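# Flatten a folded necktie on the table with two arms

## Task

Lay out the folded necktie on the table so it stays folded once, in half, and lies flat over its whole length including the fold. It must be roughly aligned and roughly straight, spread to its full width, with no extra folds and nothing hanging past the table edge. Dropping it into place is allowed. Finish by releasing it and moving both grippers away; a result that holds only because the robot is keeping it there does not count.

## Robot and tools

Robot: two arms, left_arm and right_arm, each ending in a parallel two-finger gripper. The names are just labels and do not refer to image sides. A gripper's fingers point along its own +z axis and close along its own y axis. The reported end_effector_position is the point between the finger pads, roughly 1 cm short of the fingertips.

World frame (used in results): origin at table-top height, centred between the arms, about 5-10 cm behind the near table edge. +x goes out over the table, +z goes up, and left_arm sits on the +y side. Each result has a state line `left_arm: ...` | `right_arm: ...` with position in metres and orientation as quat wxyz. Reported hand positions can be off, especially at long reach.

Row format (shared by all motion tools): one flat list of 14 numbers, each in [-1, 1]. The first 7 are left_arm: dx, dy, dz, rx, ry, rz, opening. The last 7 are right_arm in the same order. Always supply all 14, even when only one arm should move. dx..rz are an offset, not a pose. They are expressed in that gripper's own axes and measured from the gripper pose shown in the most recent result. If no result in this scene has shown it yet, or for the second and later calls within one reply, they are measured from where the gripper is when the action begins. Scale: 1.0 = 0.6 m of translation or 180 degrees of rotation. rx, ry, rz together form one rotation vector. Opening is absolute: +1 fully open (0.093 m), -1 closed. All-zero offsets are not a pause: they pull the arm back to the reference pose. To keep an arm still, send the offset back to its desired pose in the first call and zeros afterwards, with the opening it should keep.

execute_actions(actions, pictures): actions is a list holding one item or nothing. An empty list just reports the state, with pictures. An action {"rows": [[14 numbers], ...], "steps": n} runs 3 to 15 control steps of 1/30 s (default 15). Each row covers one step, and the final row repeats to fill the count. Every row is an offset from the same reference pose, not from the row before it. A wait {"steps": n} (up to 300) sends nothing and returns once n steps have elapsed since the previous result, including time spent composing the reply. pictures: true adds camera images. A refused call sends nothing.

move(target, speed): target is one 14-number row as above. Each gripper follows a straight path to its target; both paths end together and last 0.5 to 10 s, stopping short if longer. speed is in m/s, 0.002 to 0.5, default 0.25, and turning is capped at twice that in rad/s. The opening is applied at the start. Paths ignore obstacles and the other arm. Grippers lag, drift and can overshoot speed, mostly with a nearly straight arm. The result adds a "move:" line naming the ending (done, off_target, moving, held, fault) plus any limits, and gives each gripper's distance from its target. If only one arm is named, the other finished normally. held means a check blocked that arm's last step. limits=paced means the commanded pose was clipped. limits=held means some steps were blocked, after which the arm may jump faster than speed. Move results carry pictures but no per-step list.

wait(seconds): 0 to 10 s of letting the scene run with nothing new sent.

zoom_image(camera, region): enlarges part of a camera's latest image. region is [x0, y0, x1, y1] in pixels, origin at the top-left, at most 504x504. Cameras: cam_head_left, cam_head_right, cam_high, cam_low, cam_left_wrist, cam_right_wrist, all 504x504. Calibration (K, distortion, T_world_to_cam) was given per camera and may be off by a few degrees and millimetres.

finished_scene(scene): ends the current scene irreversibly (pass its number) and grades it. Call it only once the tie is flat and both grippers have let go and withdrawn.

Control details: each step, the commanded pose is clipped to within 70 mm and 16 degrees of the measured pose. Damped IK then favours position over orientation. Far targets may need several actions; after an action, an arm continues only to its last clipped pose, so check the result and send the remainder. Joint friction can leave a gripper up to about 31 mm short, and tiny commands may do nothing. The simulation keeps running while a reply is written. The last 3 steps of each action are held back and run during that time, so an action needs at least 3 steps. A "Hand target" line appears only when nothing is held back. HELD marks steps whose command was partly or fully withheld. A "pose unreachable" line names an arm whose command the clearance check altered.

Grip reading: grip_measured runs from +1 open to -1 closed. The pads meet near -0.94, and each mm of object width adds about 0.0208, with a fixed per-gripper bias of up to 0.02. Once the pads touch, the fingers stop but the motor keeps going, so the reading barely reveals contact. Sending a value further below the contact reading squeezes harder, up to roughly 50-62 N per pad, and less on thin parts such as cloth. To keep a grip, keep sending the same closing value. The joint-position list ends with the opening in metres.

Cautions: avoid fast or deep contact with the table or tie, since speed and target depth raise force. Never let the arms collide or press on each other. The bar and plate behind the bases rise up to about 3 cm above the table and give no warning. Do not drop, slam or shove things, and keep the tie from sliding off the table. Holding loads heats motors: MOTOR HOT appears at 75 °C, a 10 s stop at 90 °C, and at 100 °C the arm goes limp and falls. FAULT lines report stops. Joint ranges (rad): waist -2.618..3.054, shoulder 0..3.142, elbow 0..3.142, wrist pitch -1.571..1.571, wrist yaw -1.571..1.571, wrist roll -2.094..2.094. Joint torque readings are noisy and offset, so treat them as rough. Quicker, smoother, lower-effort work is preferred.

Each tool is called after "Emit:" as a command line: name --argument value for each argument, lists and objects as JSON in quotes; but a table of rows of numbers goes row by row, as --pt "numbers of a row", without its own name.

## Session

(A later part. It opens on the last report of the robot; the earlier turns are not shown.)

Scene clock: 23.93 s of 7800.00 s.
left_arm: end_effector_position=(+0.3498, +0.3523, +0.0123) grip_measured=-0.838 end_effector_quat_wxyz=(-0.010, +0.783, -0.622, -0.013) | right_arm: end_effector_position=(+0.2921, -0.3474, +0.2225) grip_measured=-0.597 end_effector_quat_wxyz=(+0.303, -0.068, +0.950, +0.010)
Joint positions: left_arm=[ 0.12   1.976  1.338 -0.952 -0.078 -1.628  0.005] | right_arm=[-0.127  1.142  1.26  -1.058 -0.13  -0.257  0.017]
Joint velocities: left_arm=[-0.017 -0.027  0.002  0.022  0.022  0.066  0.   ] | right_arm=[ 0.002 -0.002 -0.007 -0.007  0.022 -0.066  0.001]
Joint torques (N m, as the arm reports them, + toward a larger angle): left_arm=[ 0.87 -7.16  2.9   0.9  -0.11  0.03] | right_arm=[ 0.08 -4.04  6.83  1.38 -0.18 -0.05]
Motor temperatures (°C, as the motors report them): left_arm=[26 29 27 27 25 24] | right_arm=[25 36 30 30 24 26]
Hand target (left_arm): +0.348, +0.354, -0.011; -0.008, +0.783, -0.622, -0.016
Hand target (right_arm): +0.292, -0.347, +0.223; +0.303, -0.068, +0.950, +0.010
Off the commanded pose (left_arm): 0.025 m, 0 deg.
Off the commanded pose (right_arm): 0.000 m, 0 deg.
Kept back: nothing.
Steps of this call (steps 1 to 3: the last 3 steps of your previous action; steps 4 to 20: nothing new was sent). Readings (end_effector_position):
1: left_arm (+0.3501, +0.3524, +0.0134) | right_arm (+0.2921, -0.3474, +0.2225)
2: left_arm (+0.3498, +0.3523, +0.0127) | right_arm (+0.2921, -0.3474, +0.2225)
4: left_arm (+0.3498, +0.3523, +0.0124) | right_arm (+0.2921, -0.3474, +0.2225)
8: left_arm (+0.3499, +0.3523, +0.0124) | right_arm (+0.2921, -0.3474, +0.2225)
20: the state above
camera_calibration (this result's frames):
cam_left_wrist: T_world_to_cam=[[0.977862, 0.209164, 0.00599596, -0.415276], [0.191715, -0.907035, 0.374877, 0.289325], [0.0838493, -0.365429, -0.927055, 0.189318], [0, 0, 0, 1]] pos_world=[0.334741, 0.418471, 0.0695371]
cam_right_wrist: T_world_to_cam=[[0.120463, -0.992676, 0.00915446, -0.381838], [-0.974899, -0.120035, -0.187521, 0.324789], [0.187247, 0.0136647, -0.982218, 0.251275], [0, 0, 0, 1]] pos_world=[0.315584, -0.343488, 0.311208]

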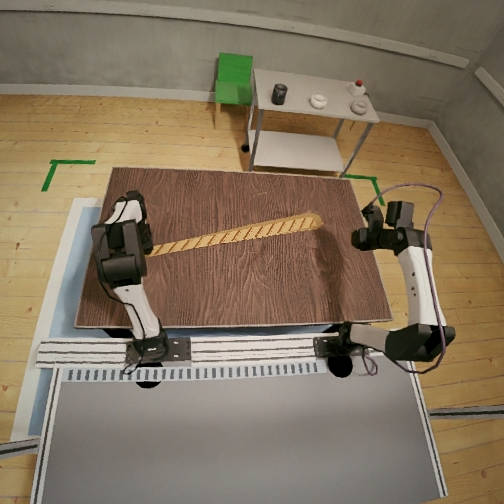

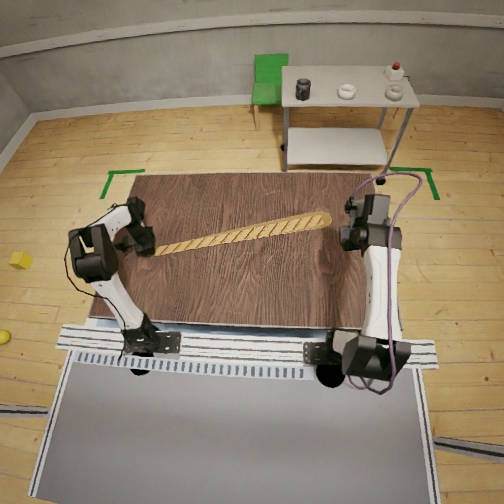

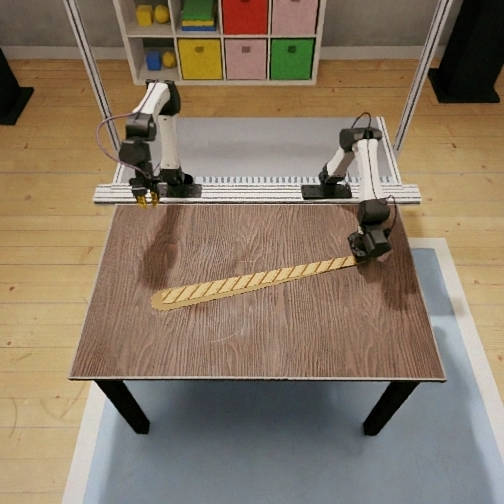

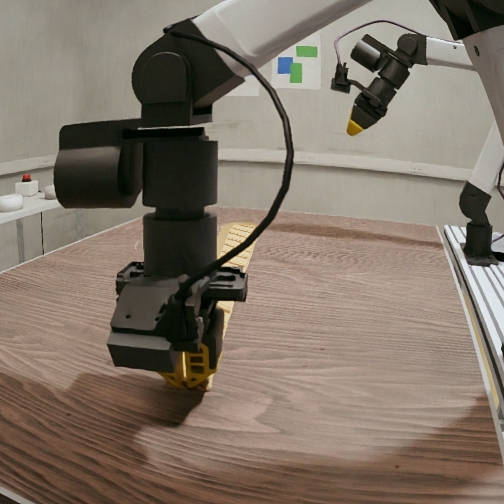

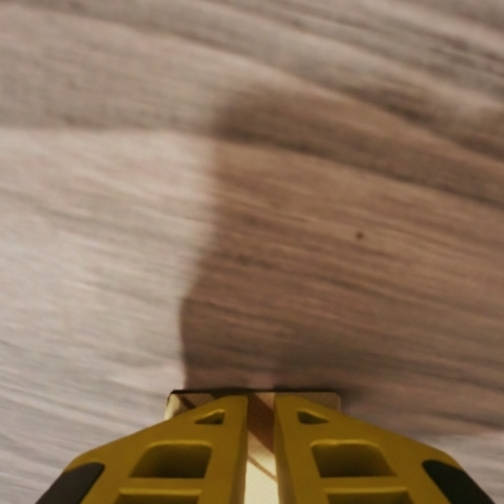

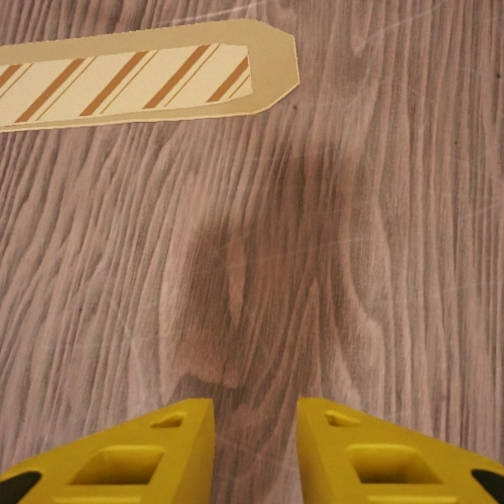

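Well placed on the centre of the fold. Hold, then lift to inspect.

Emit:
execute_actions --actions '[{"steps": 75}]' --pictures false

Emit:
execute_actions --actions '[{"rows": [[0,0,0.030,0,0,0,-0.84,0,0,0,0,0,0,-0.6],[0,0,0.020,0,0,0,-0.84,0,0,0,0,0,0,-0.6],[0,0,0.010,0,0,0,-0.84,0,0,0,0,0,0,-0.6],[0,0,0.000,0,0,0,-0.84,0,0,0,0,0,0,-0.6],[0,0,-0.010,0,0,0,-0.84,0,0,0,0,0,0,-0.6],[0,0,-0.020,0,0,0,-0.84,0,0,0,0,0,0,-0.6],[0,0,-0.030,0,0,0,-0.84,0,0,0,0,0,0,-0.6],[0,0,-0.040,0,0,0,-0.84,0,0,0,0,0,0,-0.6],[0,0,-0.050,0,0,0,-0.84,0,0,0,0,0,0,-0.6],[0,0,-0.060,0,0,0,-0.84,0,0,0,0,0,0,-0.6],[0,0,-0.069,0,0,0,-0.84,0,0,0,0,0,0,-0.6],[0,0,-0.077,0,0,0,-0.84,0,0,0,0,0,0,-0.6],[0,0,-0.084,0,0,0,-0.84,0,0,0,0,0,0,-0.6],[0,0,-0.090,0,0,0,-0.84,0,0,0,0,0,0,-0.6],[0,0,-0.095,0,0,0,-0.84,0,0,0,0,0,0,-0.6]], "steps": 15}]' --pictures false

Emit:
execute_actions --actions '[{"steps": 10}]' --pictures true

Scene clock: 26.43 s of 7800.00 s.
left_arm: end_effector_position=(+0.3498, +0.3523, +0.0123) grip_measured=-0.838 end_effector_quat_wxyz=(-0.010, +0.783, -0.622, -0.013) | right_arm: end_effector_position=(+0.2921, -0.3474, +0.2225) grip_measured=-0.597 end_effector_quat_wxyz=(+0.303, -0.068, +0.950, +0.010)
Joint positions: left_arm=[ 0.12   1.976  1.338 -0.952 -0.078 -1.628  0.005] | right_arm=[-0.127  1.142  1.26  -1.058 -0.13  -0.257  0.017]
Joint velocities: left_arm=[-0.007  0.017  0.012 -0.007 -0.051 -0.007 -0.   ] | right_arm=[ 0.007  0.002  0.007 -0.022  0.007 -0.051  0.   ]
Joint torques (N m, as the arm reports them, + toward a larger angle): left_arm=[ 0.87 -7.18  2.9   0.91 -0.1   0.03] | right_arm=[ 0.08 -4.03  6.84  1.38 -0.18 -0.05]
Motor temperatures (°C, as the motors report them): left_arm=[26 29 27 27 25 24] | right_arm=[25 35 30 30 24 26]
Hand target (left_arm): +0.348, +0.354, -0.011; -0.008, +0.783, -0.622, -0.016
Hand target (right_arm): +0.292, -0.347, +0.223; +0.303, -0.068, +0.950, +0.010
Off the commanded pose (left_arm): 0.025 m, 0 deg.
Off the commanded pose (right_arm): 0.000 m, 0 deg.
Kept back: nothing.
Steps of this call (steps 1 to 75: nothing new was sent). Readings (end_effector_position):
1: left_arm (+0.3498, +0.3523, +0.0123) | right_arm (+0.2921, -0.3474, +0.2225)
2: left_arm (+0.3498, +0.3523, +0.0123) | right_arm (+0.2921, -0.3474, +0.2225)
4: left_arm (+0.3498, +0.3523, +0.0123) | right_arm (+0.2921, -0.3474, +0.2225)
8: left_arm (+0.3498, +0.3523, +0.0123) | right_arm (+0.2921, -0.3474, +0.2225)
75: the state above

Scene clock: 26.83 s of 7800.00 s.
left_arm: end_effector_position=(+0.3521, +0.3538, +0.0363) grip_measured=-0.838 end_effector_quat_wxyz=(-0.012, +0.783, -0.622, -0.012) | right_arm: end_effector_position=(+0.2921, -0.3474, +0.2225) grip_measured=-0.597 end_effector_quat_wxyz=(+0.303, -0.068, +0.950, +0.010)
Joint positions: left_arm=[ 0.12   1.953  1.406 -1.04  -0.078 -1.628  0.005] | right_arm=[-0.127  1.142  1.26  -1.058 -0.13  -0.257  0.017]
Joint velocities: left_arm=[ 0.002 -0.212  0.442 -0.403 -0.007  0.051 -0.   ] | right_arm=[ 0.007 -0.022  0.012 -0.051  0.022  0.066  0.   ]
Joint torques (N m, as the arm reports them, + toward a larger angle): left_arm=[ -0.22 -11.99   8.91   0.1   -0.11  -0.11] | right_arm=[ 0.07 -4.03  6.82  1.38 -0.18 -0.05]
Motor temperatures (°C, as the motors report them): left_arm=[26 29 27 27 25 24] | right_arm=[25 35 30 30 24 26]
Steps of this call (steps 1 to 12: the first 12 steps of this action). Readings (end_effector_position):
1: left_arm (+0.3499, +0.3524, +0.0128) | right_arm (+0.2921, -0.3474, +0.2225)
2: left_arm (+0.3500, +0.3524, +0.0133) | right_arm (+0.2921, -0.3474, +0.2225)
4: left_arm (+0.3497, +0.3524, +0.0139) | right_arm (+0.2921, -0.3474, +0.2225)
8: left_arm (+0.3491, +0.3525, +0.0186) | right_arm (+0.2921, -0.3474, +0.2225)
12: the state above

Scene clock: 27.17 s of 7800.00 s.
left_arm: end_effector_position=(+0.3528, +0.3552, +0.0652) grip_measured=-0.838 end_effector_quat_wxyz=(-0.017, +0.783, -0.621, -0.007) | right_arm: end_effector_position=(+0.2921, -0.3474, +0.2225) grip_measured=-0.597 end_effector_quat_wxyz=(+0.303, -0.068, +0.950, +0.010)
Joint positions: left_arm=[ 0.12   1.918  1.477 -1.132 -0.078 -1.629  0.005] | right_arm=[-0.127  1.142  1.26  -1.058 -0.13  -0.257  0.017]
Joint velocities: left_arm=[-0.017  0.002  0.007 -0.154 -0.051 -0.037 -0.   ] | right_arm=[-0.002 -0.007  0.017 -0.051  0.007  0.066 -0.   ]
Joint torques (N m, as the arm reports them, + toward a larger angle): left_arm=[ -0.37 -10.28   8.44   0.12  -0.1   -0.11] | right_arm=[ 0.08 -4.04  6.83  1.38 -0.18 -0.05]
Motor temperatures (°C, as the motors report them): left_arm=[26 29 27 27 25 24] | right_arm=[25 35 30 30 24 26]
Hand target (left_arm): +0.350, +0.352, +0.068; -0.012, +0.782, -0.622, -0.012
Hand target (right_arm): +0.292, -0.347, +0.223; +0.303, -0.068, +0.950, +0.010
Off the commanded pose (left_arm): 0.007 m, 1 deg.
Off the commanded pose (right_arm): 0.000 m, 0 deg.
Kept back: nothing.
Steps of this call (steps 1 to 3: the last 3 steps of your previous action; steps 4 to 10: nothing new was sent). Readings (end_effector_position):
1: left_arm (+0.3536, +0.3543, +0.0424) | right_arm (+0.2921, -0.3474, +0.2225)
2: left_arm (+0.3551, +0.3549, +0.0485) | right_arm (+0.2921, -0.3474, +0.2225)
4: left_arm (+0.3575, +0.3558, +0.0590) | right_arm (+0.2921, -0.3474, +0.2225)
8: left_arm (+0.3554, +0.3557, +0.0653) | right_arm (+0.2921, -0.3474, +0.2225)
10: the state above
camera_calibration (this result's frames):
cam_left_wrist: T_world_to_cam=[[0.977145, 0.211348, 0.022798, -0.4208], [0.187561, -0.907668, 0.375445, 0.273229], [0.100042, -0.362588, -0.926564, 0.232392], [0, 0, 0, 1]] pos_world=[0.336686, 0.421199, 0.122337]
cam_right_wrist: T_world_to_cam=[[0.120463, -0.992676, 0.00915446, -0.381838], [-0.974899, -0.120035, -0.187521, 0.324789], [0.187247, 0.0136647, -0.982218, 0.251275], [0, 0, 0, 1]] pos_world=[0.315584, -0.343488, 0.311208]

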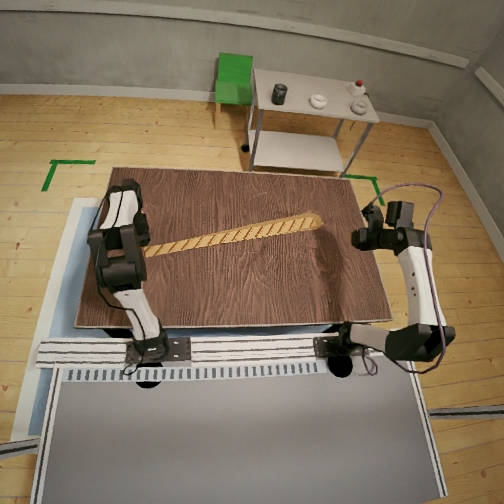

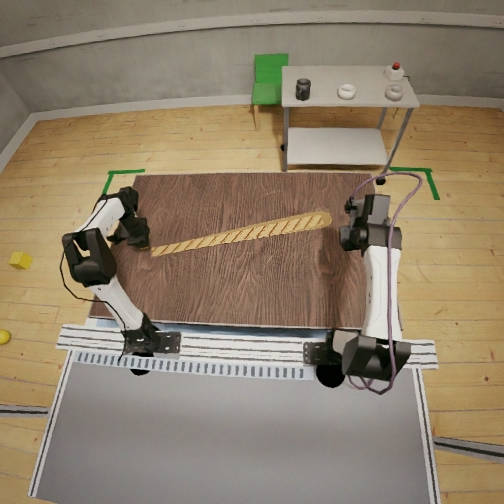

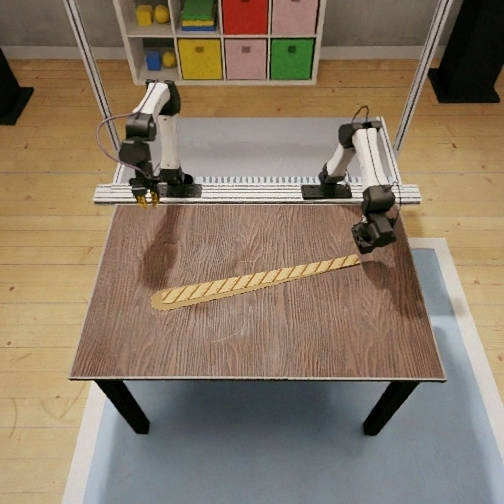

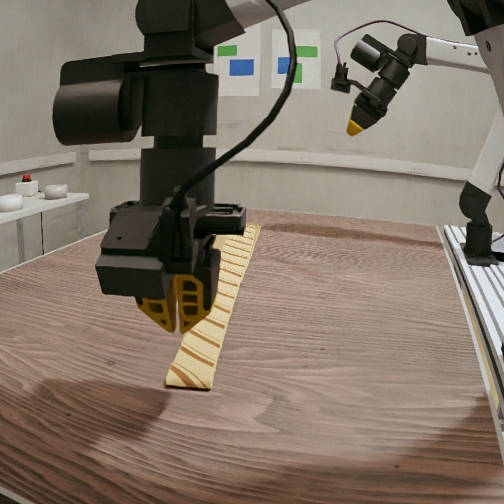

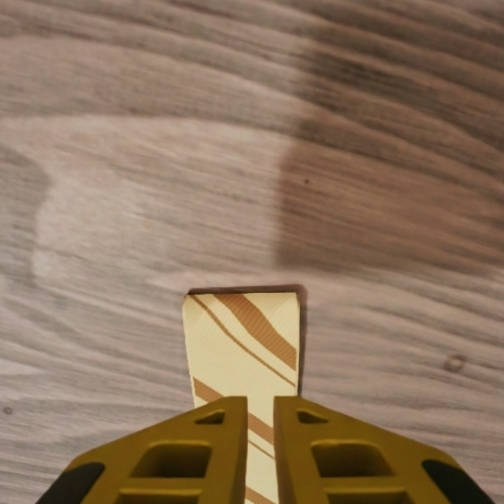

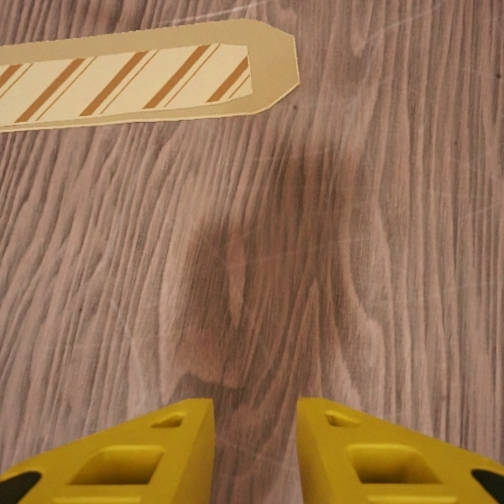

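Emit:
zoom_image --camera "cam_low" --region '[150, 335, 230, 400]'

Emit:
zoom_image --camera "cam_high" --region '[328, 250, 368, 274]'

Emit:
zoom_image --camera "cam_left_wrist" --region '[160, 270, 330, 400]'

Region (150, 335, 230, 400) of cam_low's 504x504 image, scaled by 6.300, with more detail than that image has; it fills the top 410 rows of this view, and the rest is white.

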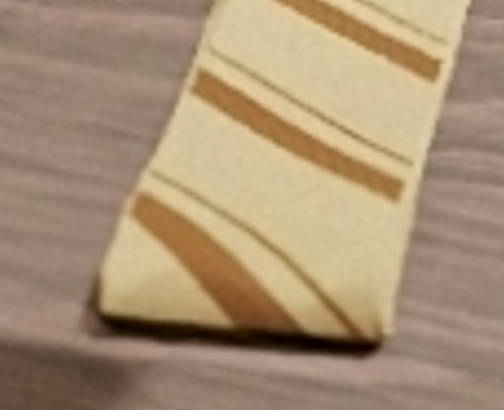

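Region (328, 250, 368, 274) of cam_high's 504x504 image, scaled by 12.600, with more detail than that image has; it fills the top 302 rows of this view, and the rest is white.

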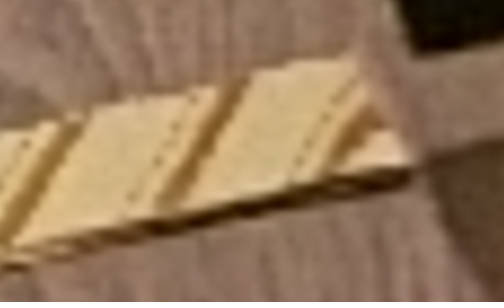

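Region (160, 270, 330, 400) of cam_left_wrist's 504x504 image, scaled by 2.965, with more detail than that image has; it fills the top 385 rows of this view, and the rest is white.

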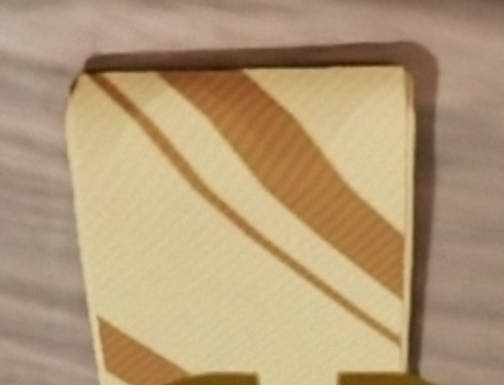

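Emit:
execute_actions --actions '[{"rows": [[0.004,0.005,0.000,0,0,0.015,-0.52,0,0,0,0,0,0,-0.6],[0.007,0.005,0.003,0,0,0.04,-0.52,0,0,0,0,0,0,-0.6],[0.010,0.006,0.006,0,0,0.07,-0.52,0,0,0,0,0,0,-0.6],[0.013,0.006,0.009,0,0,0.105,-0.52,0,0,0,0,0,0,-0.6],[0.016,0.006,0.012,0,0,0.145,-0.52,0,0,0,0,0,0,-0.6],[0.018,0.006,0.015,0,0,0.185,-0.52,0,0,0,0,0,0,-0.6],[0.020,0.006,0.018,0,0,0.225,-0.52,0,0,0,0,0,0,-0.6],[0.022,0.006,0.021,0,0,0.265,-0.52,0,0,0,0,0,0,-0.6],[0.024,0.007,0.024,0,0,0.305,-0.52,0,0,0,0,0,0,-0.6],[0.026,0.007,0.027,0,0,0.345,-0.52,0,0,0,0,0,0,-0.6],[0.027,0.007,0.030,0,0,0.385,-0.52,0,0,0,0,0,0,-0.6],[0.028,0.008,0.033,0,0,0.42,-0.52,0,0,0,0,0,0,-0.6],[0.029,0.008,0.036,0,0,0.455,-0.52,0,0,0,0,0,0,-0.6],[0.029,0.008,0.038,0,0,0.485,-0.52,0,0,0,0,0,0,-0.6],[0.029,0.008,0.040,0,0,0.51,-0.52,0,0,0,0,0,0,-0.6]], "steps": 15}]' --pictures false

Emit:
execute_actions --actions '[{"steps": 10}]' --pictures true

Scene clock: 28.43 s of 7800.00 s.
left_arm: end_effector_position=(+0.3499, +0.3436, +0.0575) grip_measured=-0.522 end_effector_quat_wxyz=(+0.011, -0.616, +0.788, +0.016) | right_arm: end_effector_position=(+0.2921, -0.3474, +0.2225) grip_measured=-0.597 end_effector_quat_wxyz=(+0.303, -0.068, +0.950, +0.010)
Joint positions: left_arm=[ 0.087  1.918  1.444 -1.113 -0.083 -1.189  0.02 ] | right_arm=[-0.127  1.142  1.26  -1.058 -0.13  -0.257  0.017]
Joint velocities: left_arm=[-0.081 -0.012 -0.144  0.139  0.037  1.223  0.   ] | right_arm=[ 0.007 -0.002  0.012  0.022 -0.007  0.022 -0.001]
Joint torques (N m, as the arm reports them, + toward a larger angle): left_arm=[-0.73 -8.52  5.98  0.35 -0.16  0.02] | right_arm=[ 0.07 -4.03  6.82  1.38 -0.17 -0.05]
Motor temperatures (°C, as the motors report them): left_arm=[26 30 27 27 25 24] | right_arm=[25 35 30 30 24 26]
Steps of this call (steps 1 to 26: nothing new was sent; steps 27 to 38: the first 12 steps of this action). Readings (end_effector_position):
27: left_arm (+0.3493, +0.3546, +0.0652) | right_arm (+0.2921, -0.3474, +0.2225)
28: left_arm (+0.3494, +0.3546, +0.0652) | right_arm (+0.2921, -0.3474, +0.2225)
30: left_arm (+0.3499, +0.3545, +0.0650) | right_arm (+0.2921, -0.3474, +0.2225)
34: left_arm (+0.3504, +0.3497, +0.0621) | right_arm (+0.2921, -0.3474, +0.2225)
38: the state above

Scene clock: 28.77 s of 7800.00 s.
left_arm: end_effector_position=(+0.3506, +0.3420, +0.0489) grip_measured=-0.522 end_effector_quat_wxyz=(+0.008, -0.496, +0.868, +0.020) | right_arm: end_effector_position=(+0.2921, -0.3474, +0.2225) grip_measured=-0.597 end_effector_quat_wxyz=(+0.303, -0.068, +0.950, +0.010)
Joint positions: left_arm=[ 0.082  1.929  1.423 -1.083 -0.087 -0.906  0.02 ] | right_arm=[-0.127  1.142  1.26  -1.058 -0.13  -0.257  0.017]
Joint velocities: left_arm=[-0.002  0.007 -0.007 -0.022 -0.022  0.271 -0.001] | right_arm=[ 0.002  0.002  0.022  0.007  0.081 -0.022 -0.001]
Joint torques (N m, as the arm reports them, + toward a larger angle): left_arm=[-0.72 -9.19  5.96  0.35 -0.15  0.01] | right_arm=[ 0.07 -4.04  6.83  1.38 -0.18 -0.05]
Motor temperatures (°C, as the motors report them): left_arm=[26 30 27 27 25 24] | right_arm=[25 35 30 30 24 26]
Hand target (left_arm): +0.352, +0.338, +0.041; +0.007, -0.469, +0.883, +0.024
Hand target (right_arm): +0.292, -0.347, +0.223; +0.303, -0.068, +0.950, +0.010
Off the commanded pose (left_arm): 0.009 m, 48 deg; orientation clipped at the last step of the last action.
Off the commanded pose (right_arm): 0.000 m, 0 deg.
Kept back: nothing.
Steps of this call (steps 1 to 3: the last 3 steps of your previous action; steps 4 to 10: nothing new was sent). Readings (end_effector_position):
1: left_arm (+0.3498, +0.3428, +0.0563) | right_arm (+0.2921, -0.3474, +0.2225)
2: left_arm (+0.3497, +0.3421, +0.0551) | right_arm (+0.2921, -0.3474, +0.2225)
4: left_arm (+0.3496, +0.3417, +0.0522) | right_arm (+0.2921, -0.3474, +0.2225)
8: left_arm (+0.3501, +0.3418, +0.0489) | right_arm (+0.2921, -0.3474, +0.2225)
10: the state above
camera_calibration (this result's frames):
cam_left_wrist: T_world_to_cam=[[0.85286, -0.521744, -0.0203088, -0.119076], [-0.477315, -0.794821, 0.37474, 0.462283], [-0.21166, -0.309908, -0.926907, 0.304006], [0, 0, 0, 1]] pos_world=[0.386556, 0.399518, 0.106131]
cam_right_wrist: T_world_to_cam=[[0.120463, -0.992676, 0.00915446, -0.381838], [-0.974899, -0.120035, -0.187521, 0.324789], [0.187247, 0.0136647, -0.982218, 0.251275], [0, 0, 0, 1]] pos_world=[0.315584, -0.343488, 0.311208]

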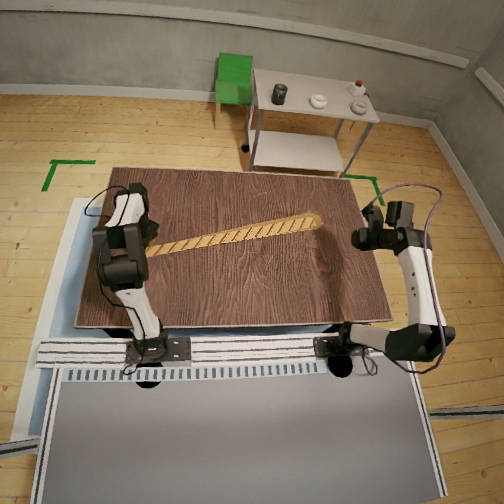

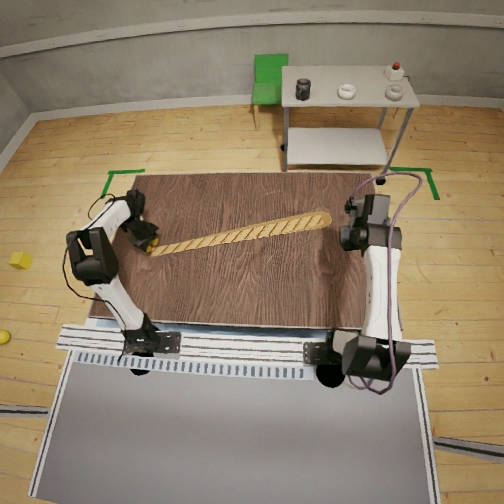

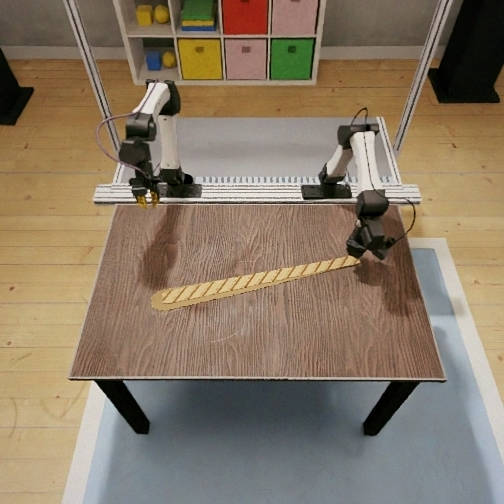

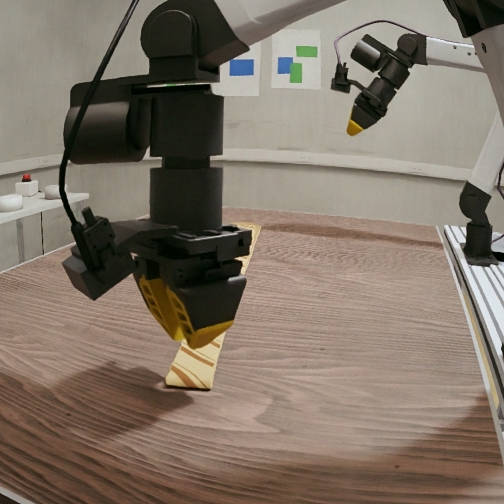

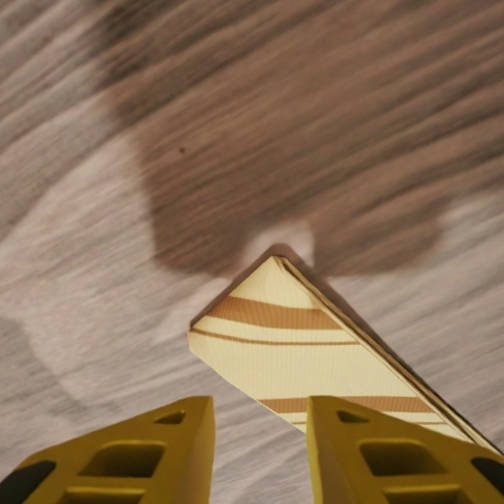

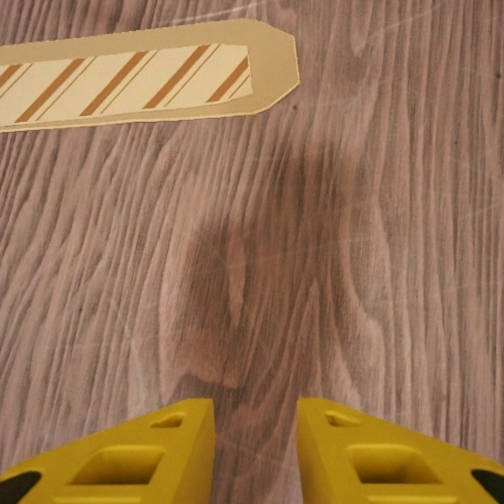

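Emit:
execute_actions --actions '[{"rows": [[0,0,0.008,0,0,0.265,-0.52,0,0,0,0,0,0,-0.6]], "steps": 15}]' --pictures false

Emit:
execute_actions --actions '[{"steps": 11}]' --pictures true

Scene clock: 29.33 s of 7800.00 s.
left_arm: end_effector_position=(+0.3513, +0.3433, +0.0490) grip_measured=-0.522 end_effector_quat_wxyz=(+0.004, -0.225, +0.974, +0.025) | right_arm: end_effector_position=(+0.2921, -0.3474, +0.2225) grip_measured=-0.597 end_effector_quat_wxyz=(+0.303, -0.068, +0.950, +0.010)
Joint positions: left_arm=[ 0.082  1.929  1.423 -1.08  -0.094 -0.321  0.02 ] | right_arm=[-0.127  1.142  1.26  -1.058 -0.13  -0.257  0.017]
Joint velocities: left_arm=[-0.007  0.007 -0.017 -0.066  0.022  1.355 -0.001] | right_arm=[-0.007 -0.007  0.002 -0.095  0.037  0.022 -0.   ]
Joint torques (N m, as the arm reports them, + toward a larger angle): left_arm=[ 0.   -9.66  6.42  0.35 -0.11  0.02] | right_arm=[ 0.06 -4.02  6.83  1.38 -0.17 -0.05]
Motor temperatures (°C, as the motors report them): left_arm=[26 30 27 27 25 24] | right_arm=[25 35 30 30 24 26]
Steps of this call (steps 1 to 5: nothing new was sent; steps 6 to 17: the first 12 steps of this action). Readings (end_effector_position):
6: left_arm (+0.3514, +0.3424, +0.0489) | right_arm (+0.2921, -0.3474, +0.2225)
7: left_arm (+0.3514, +0.3426, +0.0489) | right_arm (+0.2921, -0.3474, +0.2225)
9: left_arm (+0.3513, +0.3428, +0.0489) | right_arm (+0.2921, -0.3474, +0.2225)
13: left_arm (+0.3513, +0.3432, +0.0490) | right_arm (+0.2921, -0.3474, +0.2225)
17: the state above

Scene clock: 29.70 s of 7800.00 s.
left_arm: end_effector_position=(+0.3513, +0.3433, +0.0490) grip_measured=-0.522 end_effector_quat_wxyz=(+0.002, -0.122, +0.992, +0.025) | right_arm: end_effector_position=(+0.2921, -0.3474, +0.2225) grip_measured=-0.597 end_effector_quat_wxyz=(+0.303, -0.068, +0.950, +0.010)
Joint positions: left_arm=[ 0.082  1.929  1.423 -1.08  -0.094 -0.112  0.02 ] | right_arm=[-0.127  1.142  1.26  -1.058 -0.13  -0.257  0.017]
Joint velocities: left_arm=[-0.002 -0.012  0.002 -0.051  0.066  0.168  0.   ] | right_arm=[-0.007 -0.022  0.017  0.007  0.051  0.022 -0.   ]
Joint torques (N m, as the arm reports them, + toward a larger angle): left_arm=[ 0.22 -9.77  6.3   0.36 -0.02  0.02] | right_arm=[ 0.06 -4.    6.84  1.38 -0.18 -0.05]
Motor temperatures (°C, as the motors report them): left_arm=[26 30 27 26 25 24] | right_arm=[25 35 30 30 24 26]
Hand target (left_arm): +0.351, +0.342, +0.044; -0.001, -0.107, +0.994, +0.024
Hand target (right_arm): +0.292, -0.347, +0.223; +0.303, -0.068, +0.950, +0.010
Off the commanded pose (left_arm): 0.005 m, 2 deg.
Off the commanded pose (right_arm): 0.000 m, 0 deg.
Kept back: nothing.
Steps of this call (steps 1 to 3: the last 3 steps of your previous action; steps 4 to 11: nothing new was sent). Readings (end_effector_position):
1: left_arm (+0.3513, +0.3433, +0.0490) | right_arm (+0.2921, -0.3474, +0.2225)
2: left_arm (+0.3513, +0.3433, +0.0490) | right_arm (+0.2921, -0.3474, +0.2225)
4: left_arm (+0.3513, +0.3433, +0.0490) | right_arm (+0.2921, -0.3474, +0.2225)
8: left_arm (+0.3513, +0.3433, +0.0490) | right_arm (+0.2921, -0.3474, +0.2225)
11: the state above
camera_calibration (this result's frames):
cam_left_wrist: T_world_to_cam=[[0.225533, -0.973284, -0.0430419, 0.257541], [-0.889908, -0.22379, 0.39747, 0.411398], [-0.396483, -0.0513392, -0.916605, 0.280255], [0, 0, 0, 1]] pos_world=[0.419138, 0.357116, 0.10445]
cam_right_wrist: T_world_to_cam=[[0.120463, -0.992676, 0.00915446, -0.381838], [-0.974899, -0.120035, -0.187521, 0.324789], [0.187247, 0.0136647, -0.982218, 0.251275], [0, 0, 0, 1]] pos_world=[0.315584, -0.343488, 0.311208]

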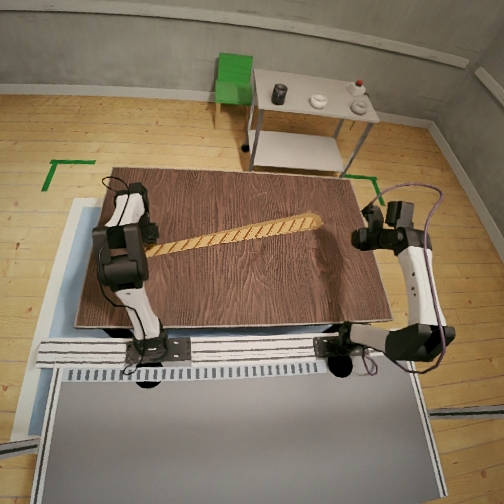

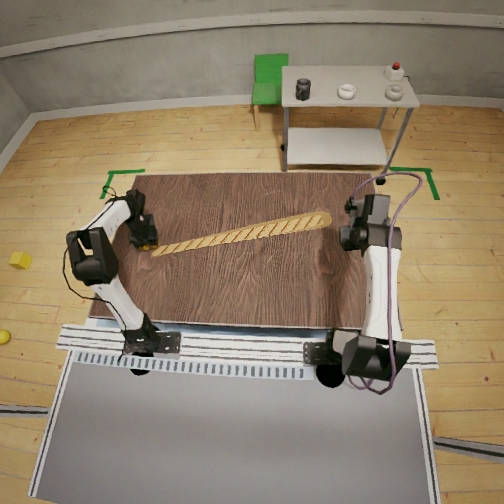

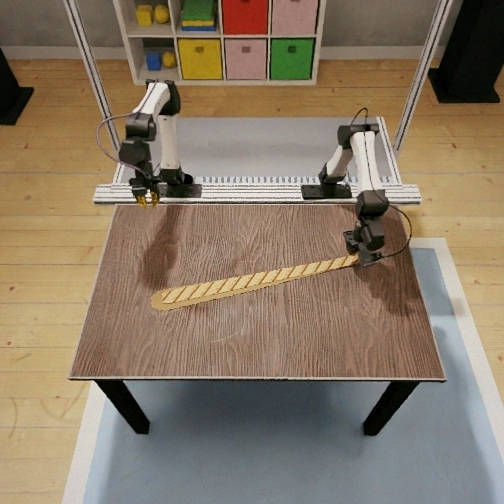

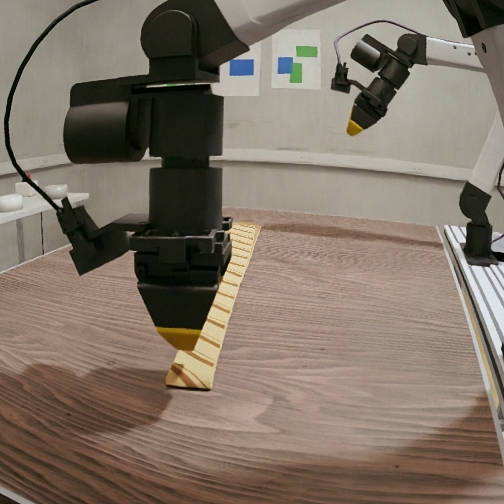

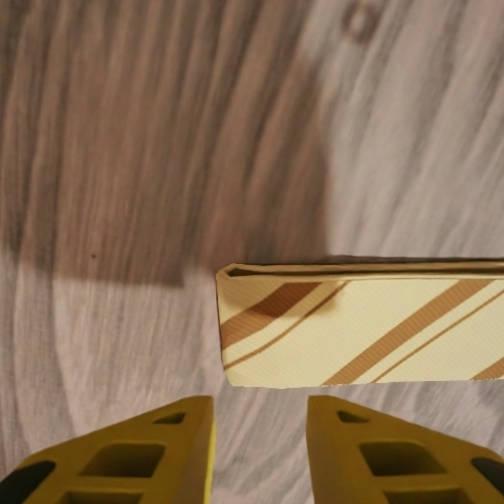

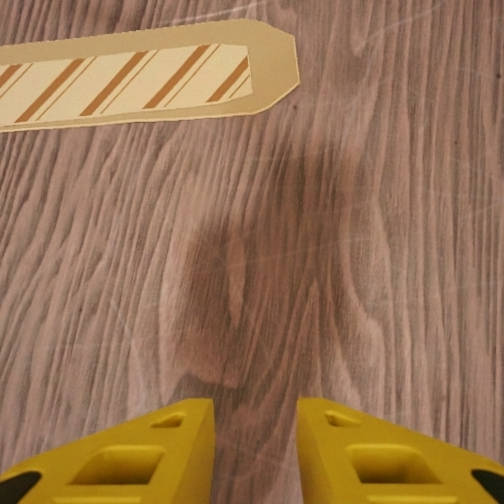

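Emit:
zoom_image --camera "cam_left_wrist" --region '[200, 245, 360, 305]'

Emit:
zoom_image --camera "cam_left_wrist" --region '[344, 245, 504, 305]'

Region (200, 245, 360, 305) of cam_left_wrist's 504x504 image, scaled by 3.150, with more detail than that image has; it fills the top 189 rows of this view, and the rest is white.

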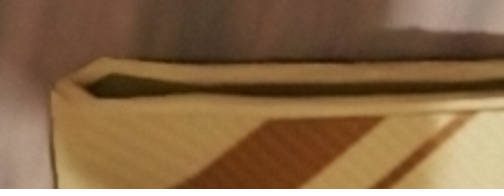

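Region (344, 245, 504, 305) of cam_left_wrist's 504x504 image, scaled by 3.150, with more detail than that image has; it fills the top 189 rows of this view, and the rest is white.

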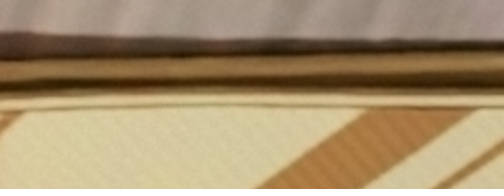

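Emit:
execute_actions --actions '[{"rows": [[-0.004,0.004,0.010,0.005,0,0.008,-0.92,0,0,0,0,0,0,-0.6],[-0.008,0.008,0.013,0.010,0,0.008,-0.92,0,0,0,0,0,0,-0.6],[-0.012,0.011,0.016,0.015,0,0.008,-0.92,0,0,0,0,0,0,-0.6],[-0.015,0.014,0.019,0.019,0,0.008,-0.92,0,0,0,0,0,0,-0.6],[-0.018,0.016,0.022,0.022,0,0.008,-0.92,0,0,0,0,0,0,-0.6],[-0.020,0.018,0.025,0.025,0,0.008,-0.92,0,0,0,0,0,0,-0.6],[-0.022,0.019,0.028,0.027,0,0.008,-0.92,0,0,0,0,0,0,-0.6],[-0.023,0.020,0.031,0.028,0,0.008,-0.92,0,0,0,0,0,0,-0.6],[-0.024,0.020,0.034,0.028,0,0.008,-0.92,0,0,0,0,0,0,-0.6],[-0.024,0.020,0.036,0.028,0,0.008,-0.92,0,0,0,0,0,0,-0.6],[-0.024,0.020,0.038,0.028,0,0.008,-0.92,0,0,0,0,0,0,-0.6],[-0.024,0.020,0.040,0.028,0,0.008,-0.92,0,0,0,0,0,0,-0.6]], "steps": 15}]' --pictures false

Emit:
execute_actions --actions '[{"steps": 8}]' --pictures true

Scene clock: 32.40 s of 7800.00 s.
left_arm: end_effector_position=(+0.3522, +0.3623, +0.0294) grip_measured=-0.918 end_effector_quat_wxyz=(-0.008, -0.120, +0.993, -0.007) | right_arm: end_effector_position=(+0.2921, -0.3474, +0.2225) grip_measured=-0.597 end_effector_quat_wxyz=(+0.303, -0.068, +0.950, +0.010)
Joint positions: left_arm=[ 0.166  1.983  1.423 -1.045 -0.032 -0.025  0.001] | right_arm=[-0.127  1.142  1.26  -1.058 -0.13  -0.257  0.017]
Joint velocities: left_arm=[ 0.007  0.076 -0.002  0.081  0.125  0.051  0.   ] | right_arm=[-0.002  0.002 -0.007 -0.051  0.11  -0.066  0.001]
Joint torques (N m, as the arm reports them, + toward a larger angle): left_arm=[ 0.05 -9.88  7.61  0.36  0.13  0.05] | right_arm=[ 0.07 -4.02  6.84  1.38 -0.18 -0.05]
Motor temperatures (°C, as the motors report them): left_arm=[26 30 27 26 25 24] | right_arm=[25 34 30 31 24 26]
Steps of this call (steps 1 to 69: nothing new was sent; steps 70 to 81: the first 12 steps of this action). Readings (end_effector_position):
70: left_arm (+0.3513, +0.3433, +0.0489) | right_arm (+0.2921, -0.3474, +0.2225)
71: left_arm (+0.3514, +0.3439, +0.0489) | right_arm (+0.2921, -0.3474, +0.2225)
73: left_arm (+0.3515, +0.3475, +0.0473) | right_arm (+0.2921, -0.3474, +0.2225)
77: left_arm (+0.3508, +0.3594, +0.0378) | right_arm (+0.2921, -0.3474, +0.2225)
81: the state above

Scene clock: 32.67 s of 7800.00 s.
left_arm: end_effector_position=(+0.3560, +0.3608, +0.0283) grip_measured=-0.918 end_effector_quat_wxyz=(-0.002, -0.115, +0.993, -0.013) | right_arm: end_effector_position=(+0.2921, -0.3474, +0.2225) grip_measured=-0.597 end_effector_quat_wxyz=(+0.303, -0.068, +0.950, +0.010)
Joint positions: left_arm=[ 0.166  1.986  1.423 -1.03  -0.019 -0.014  0.001] | right_arm=[-0.127  1.142  1.26  -1.058 -0.13  -0.257  0.017]
Joint velocities: left_arm=[-0.027 -0.002  0.007 -0.007 -0.022  0.051 -0.   ] | right_arm=[-0.002 -0.017 -0.017  0.007 -0.051  0.022  0.   ]
Joint torques (N m, as the arm reports them, + toward a larger angle): left_arm=[ 0.11 -9.69  7.66  0.41  0.1   0.02] | right_arm=[ 0.07 -4.04  6.82  1.38 -0.18 -0.05]
Motor temperatures (°C, as the motors report them): left_arm=[26 30 27 26 25 24] | right_arm=[25 34 30 31 24 26]
Hand target (left_arm): +0.362, +0.359, +0.026; +0.006, -0.109, +0.994, -0.018
Hand target (right_arm): +0.292, -0.347, +0.223; +0.303, -0.068, +0.950, +0.010
Off the commanded pose (left_arm): 0.007 m, 1 deg.
Off the commanded pose (right_arm): 0.000 m, 0 deg.
Kept back: nothing.
Steps of this call (steps 1 to 3: the last 3 steps of your previous action; steps 4 to 8: nothing new was sent). Readings (end_effector_position):
1: left_arm (+0.3529, +0.3618, +0.0287) | right_arm (+0.2921, -0.3474, +0.2225)
2: left_arm (+0.3537, +0.3615, +0.0283) | right_arm (+0.2921, -0.3474, +0.2225)
4: left_arm (+0.3548, +0.3612, +0.0283) | right_arm (+0.2921, -0.3474, +0.2225)
8: the state above
camera_calibration (this result's frames):
cam_left_wrist: T_world_to_cam=[[0.212186, -0.976685, 0.0326072, 0.276464], [-0.893484, -0.180379, 0.411279, 0.412967], [-0.395808, -0.116401, -0.910926, 0.287141], [0, 0, 0, 1]] pos_world=[0.42397, 0.377933, 0.0827046]
cam_right_wrist: T_world_to_cam=[[0.120463, -0.992676, 0.00915446, -0.381838], [-0.974899, -0.120035, -0.187521, 0.324789], [0.187247, 0.0136647, -0.982218, 0.251275], [0, 0, 0, 1]] pos_world=[0.315584, -0.343488, 0.311208]

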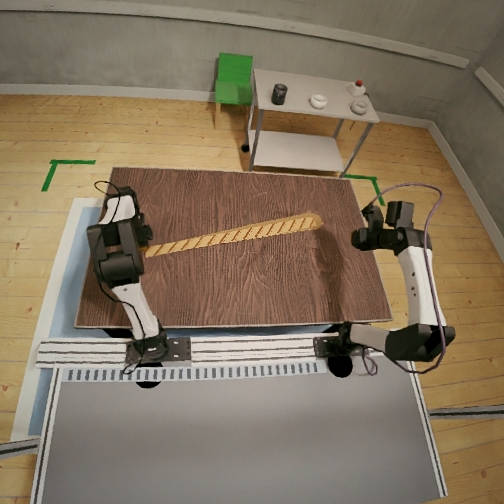

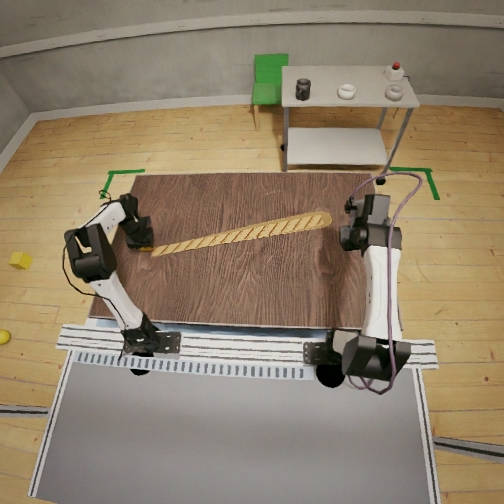

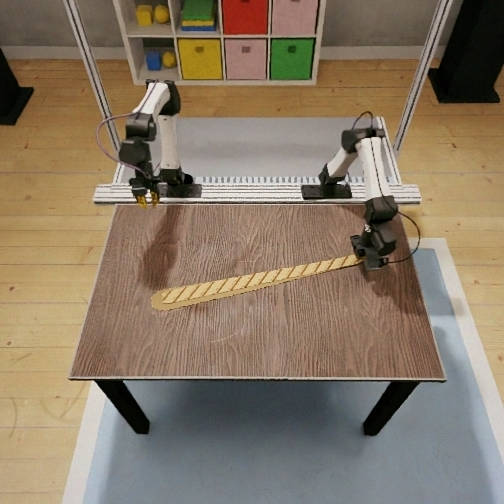

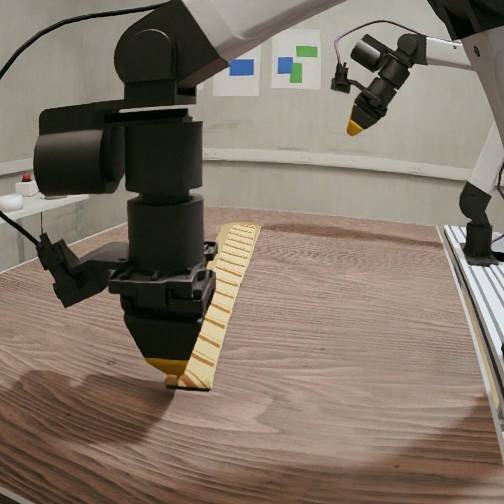

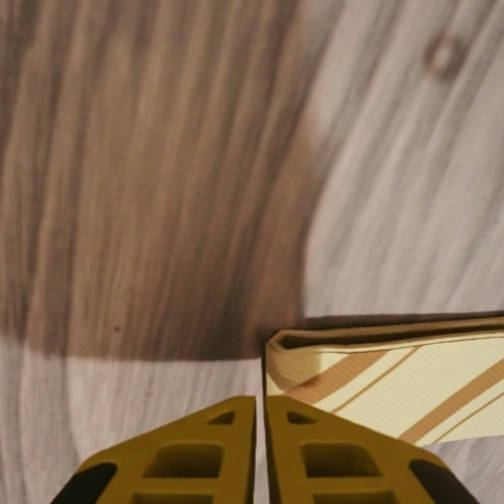

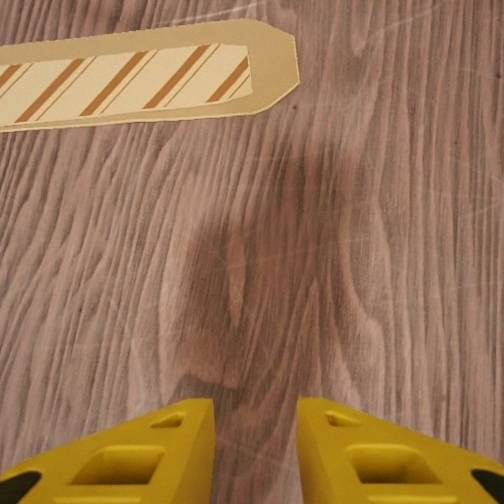

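Emit:
execute_actions --actions '[{"rows": [[-0.012,-0.008,0,0,0,0,-0.92,0,0,0,0,0,0,-0.6],[-0.014,-0.011,0,0,0,0,-0.92,0,0,0,0,0,0,-0.6],[-0.016,-0.014,0,0,0,0,-0.92,0,0,0,0,0,0,-0.6],[-0.017,-0.016,0,0,0,0,-0.92,0,0,0,0,0,0,-0.6],[-0.018,-0.017,0,0,0,0,-0.92,0,0,0,0,0,0,-0.6]], "steps": 13}]' --pictures true

Scene clock: 33.13 s of 7800.00 s.
left_arm: end_effector_position=(+0.3659, +0.3584, +0.0295) grip_measured=-0.918 end_effector_quat_wxyz=(+0.003, -0.117, +0.993, -0.013) | right_arm: end_effector_position=(+0.2921, -0.3474, +0.2225) grip_measured=-0.597 end_effector_quat_wxyz=(+0.303, -0.068, +0.950, +0.010)
Joint positions: left_arm=[ 0.154  2.01   1.462 -1.035 -0.018 -0.031  0.001] | right_arm=[-0.127  1.142  1.26  -1.058 -0.13  -0.257  0.017]
Joint velocities: left_arm=[-0.007  0.012 -0.002  0.022  0.066 -0.051 -0.001] | right_arm=[ 0.002  0.022 -0.007  0.022  0.007 -0.007 -0.001]
Joint torques (N m, as the arm reports them, + toward a larger angle): left_arm=[-0.77 -9.66  9.    0.16 -0.01 -0.11] | right_arm=[ 0.07 -4.04  6.84  1.38 -0.17 -0.05]
Motor temperatures (°C, as the motors report them): left_arm=[26 30 27 26 25 24] | right_arm=[25 34 30 31 24 26]
Steps of this call (steps 1 to 4: nothing new was sent; steps 5 to 14: the first 10 steps of this action). Readings (end_effector_position):
5: left_arm (+0.3566, +0.3608, +0.0284) | right_arm (+0.2921, -0.3474, +0.2225)
6: left_arm (+0.3577, +0.3610, +0.0287) | right_arm (+0.2921, -0.3474, +0.2225)
8: left_arm (+0.3616, +0.3612, +0.0292) | right_arm (+0.2921, -0.3474, +0.2225)
12: left_arm (+0.3657, +0.3589, +0.0296) | right_arm (+0.2921, -0.3474, +0.2225)
14: the state above
camera_calibration (this result's frames):
cam_left_wrist: T_world_to_cam=[[0.216764, -0.975646, 0.0335929, 0.269858], [-0.896328, -0.185272, 0.402827, 0.42391], [-0.386793, -0.117429, -0.914659, 0.28909], [0, 0, 0, 1]] pos_world=[0.433285, 0.375772, 0.0845914]
cam_right_wrist: T_world_to_cam=[[0.120463, -0.992676, 0.00915446, -0.381838], [-0.974899, -0.120035, -0.187521, 0.324789], [0.187247, 0.0136647, -0.982218, 0.251275], [0, 0, 0, 1]] pos_world=[0.315584, -0.343488, 0.311208]

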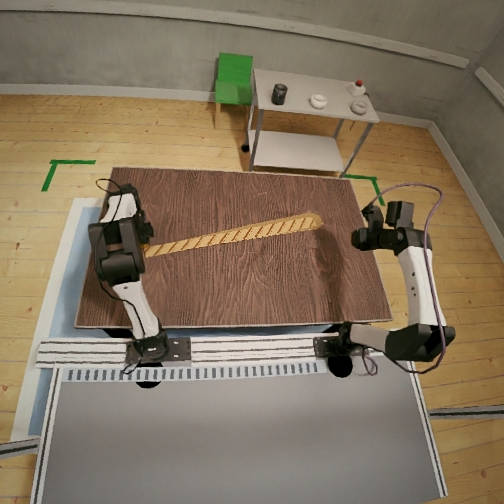

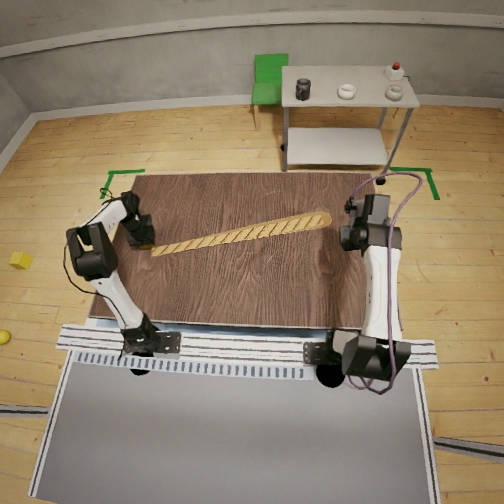

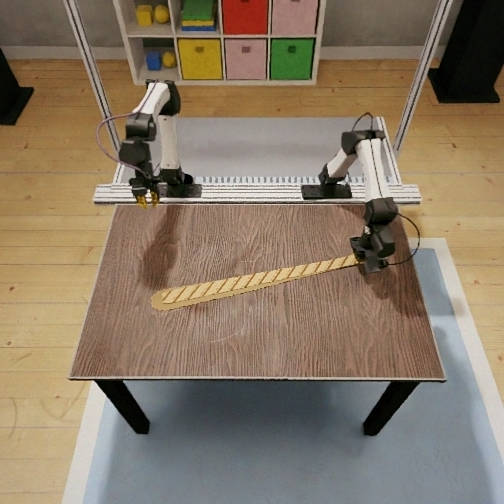

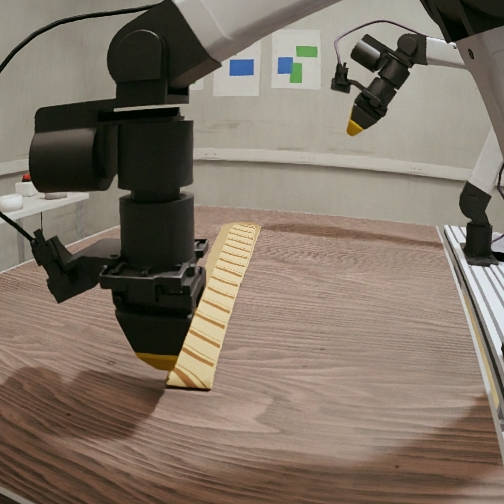

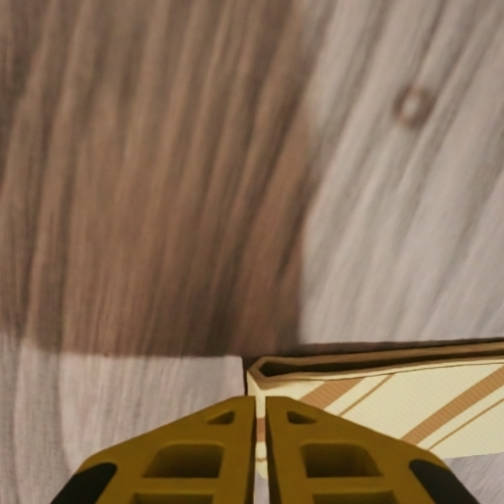

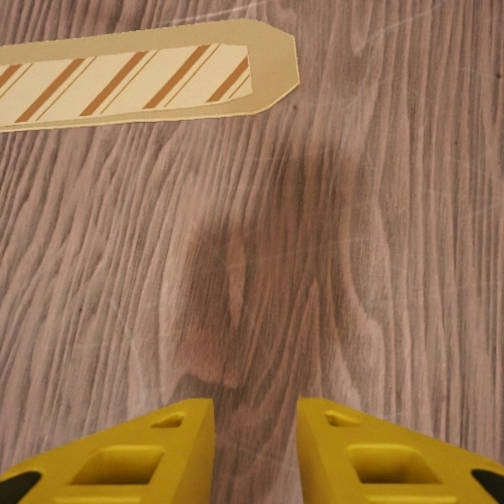

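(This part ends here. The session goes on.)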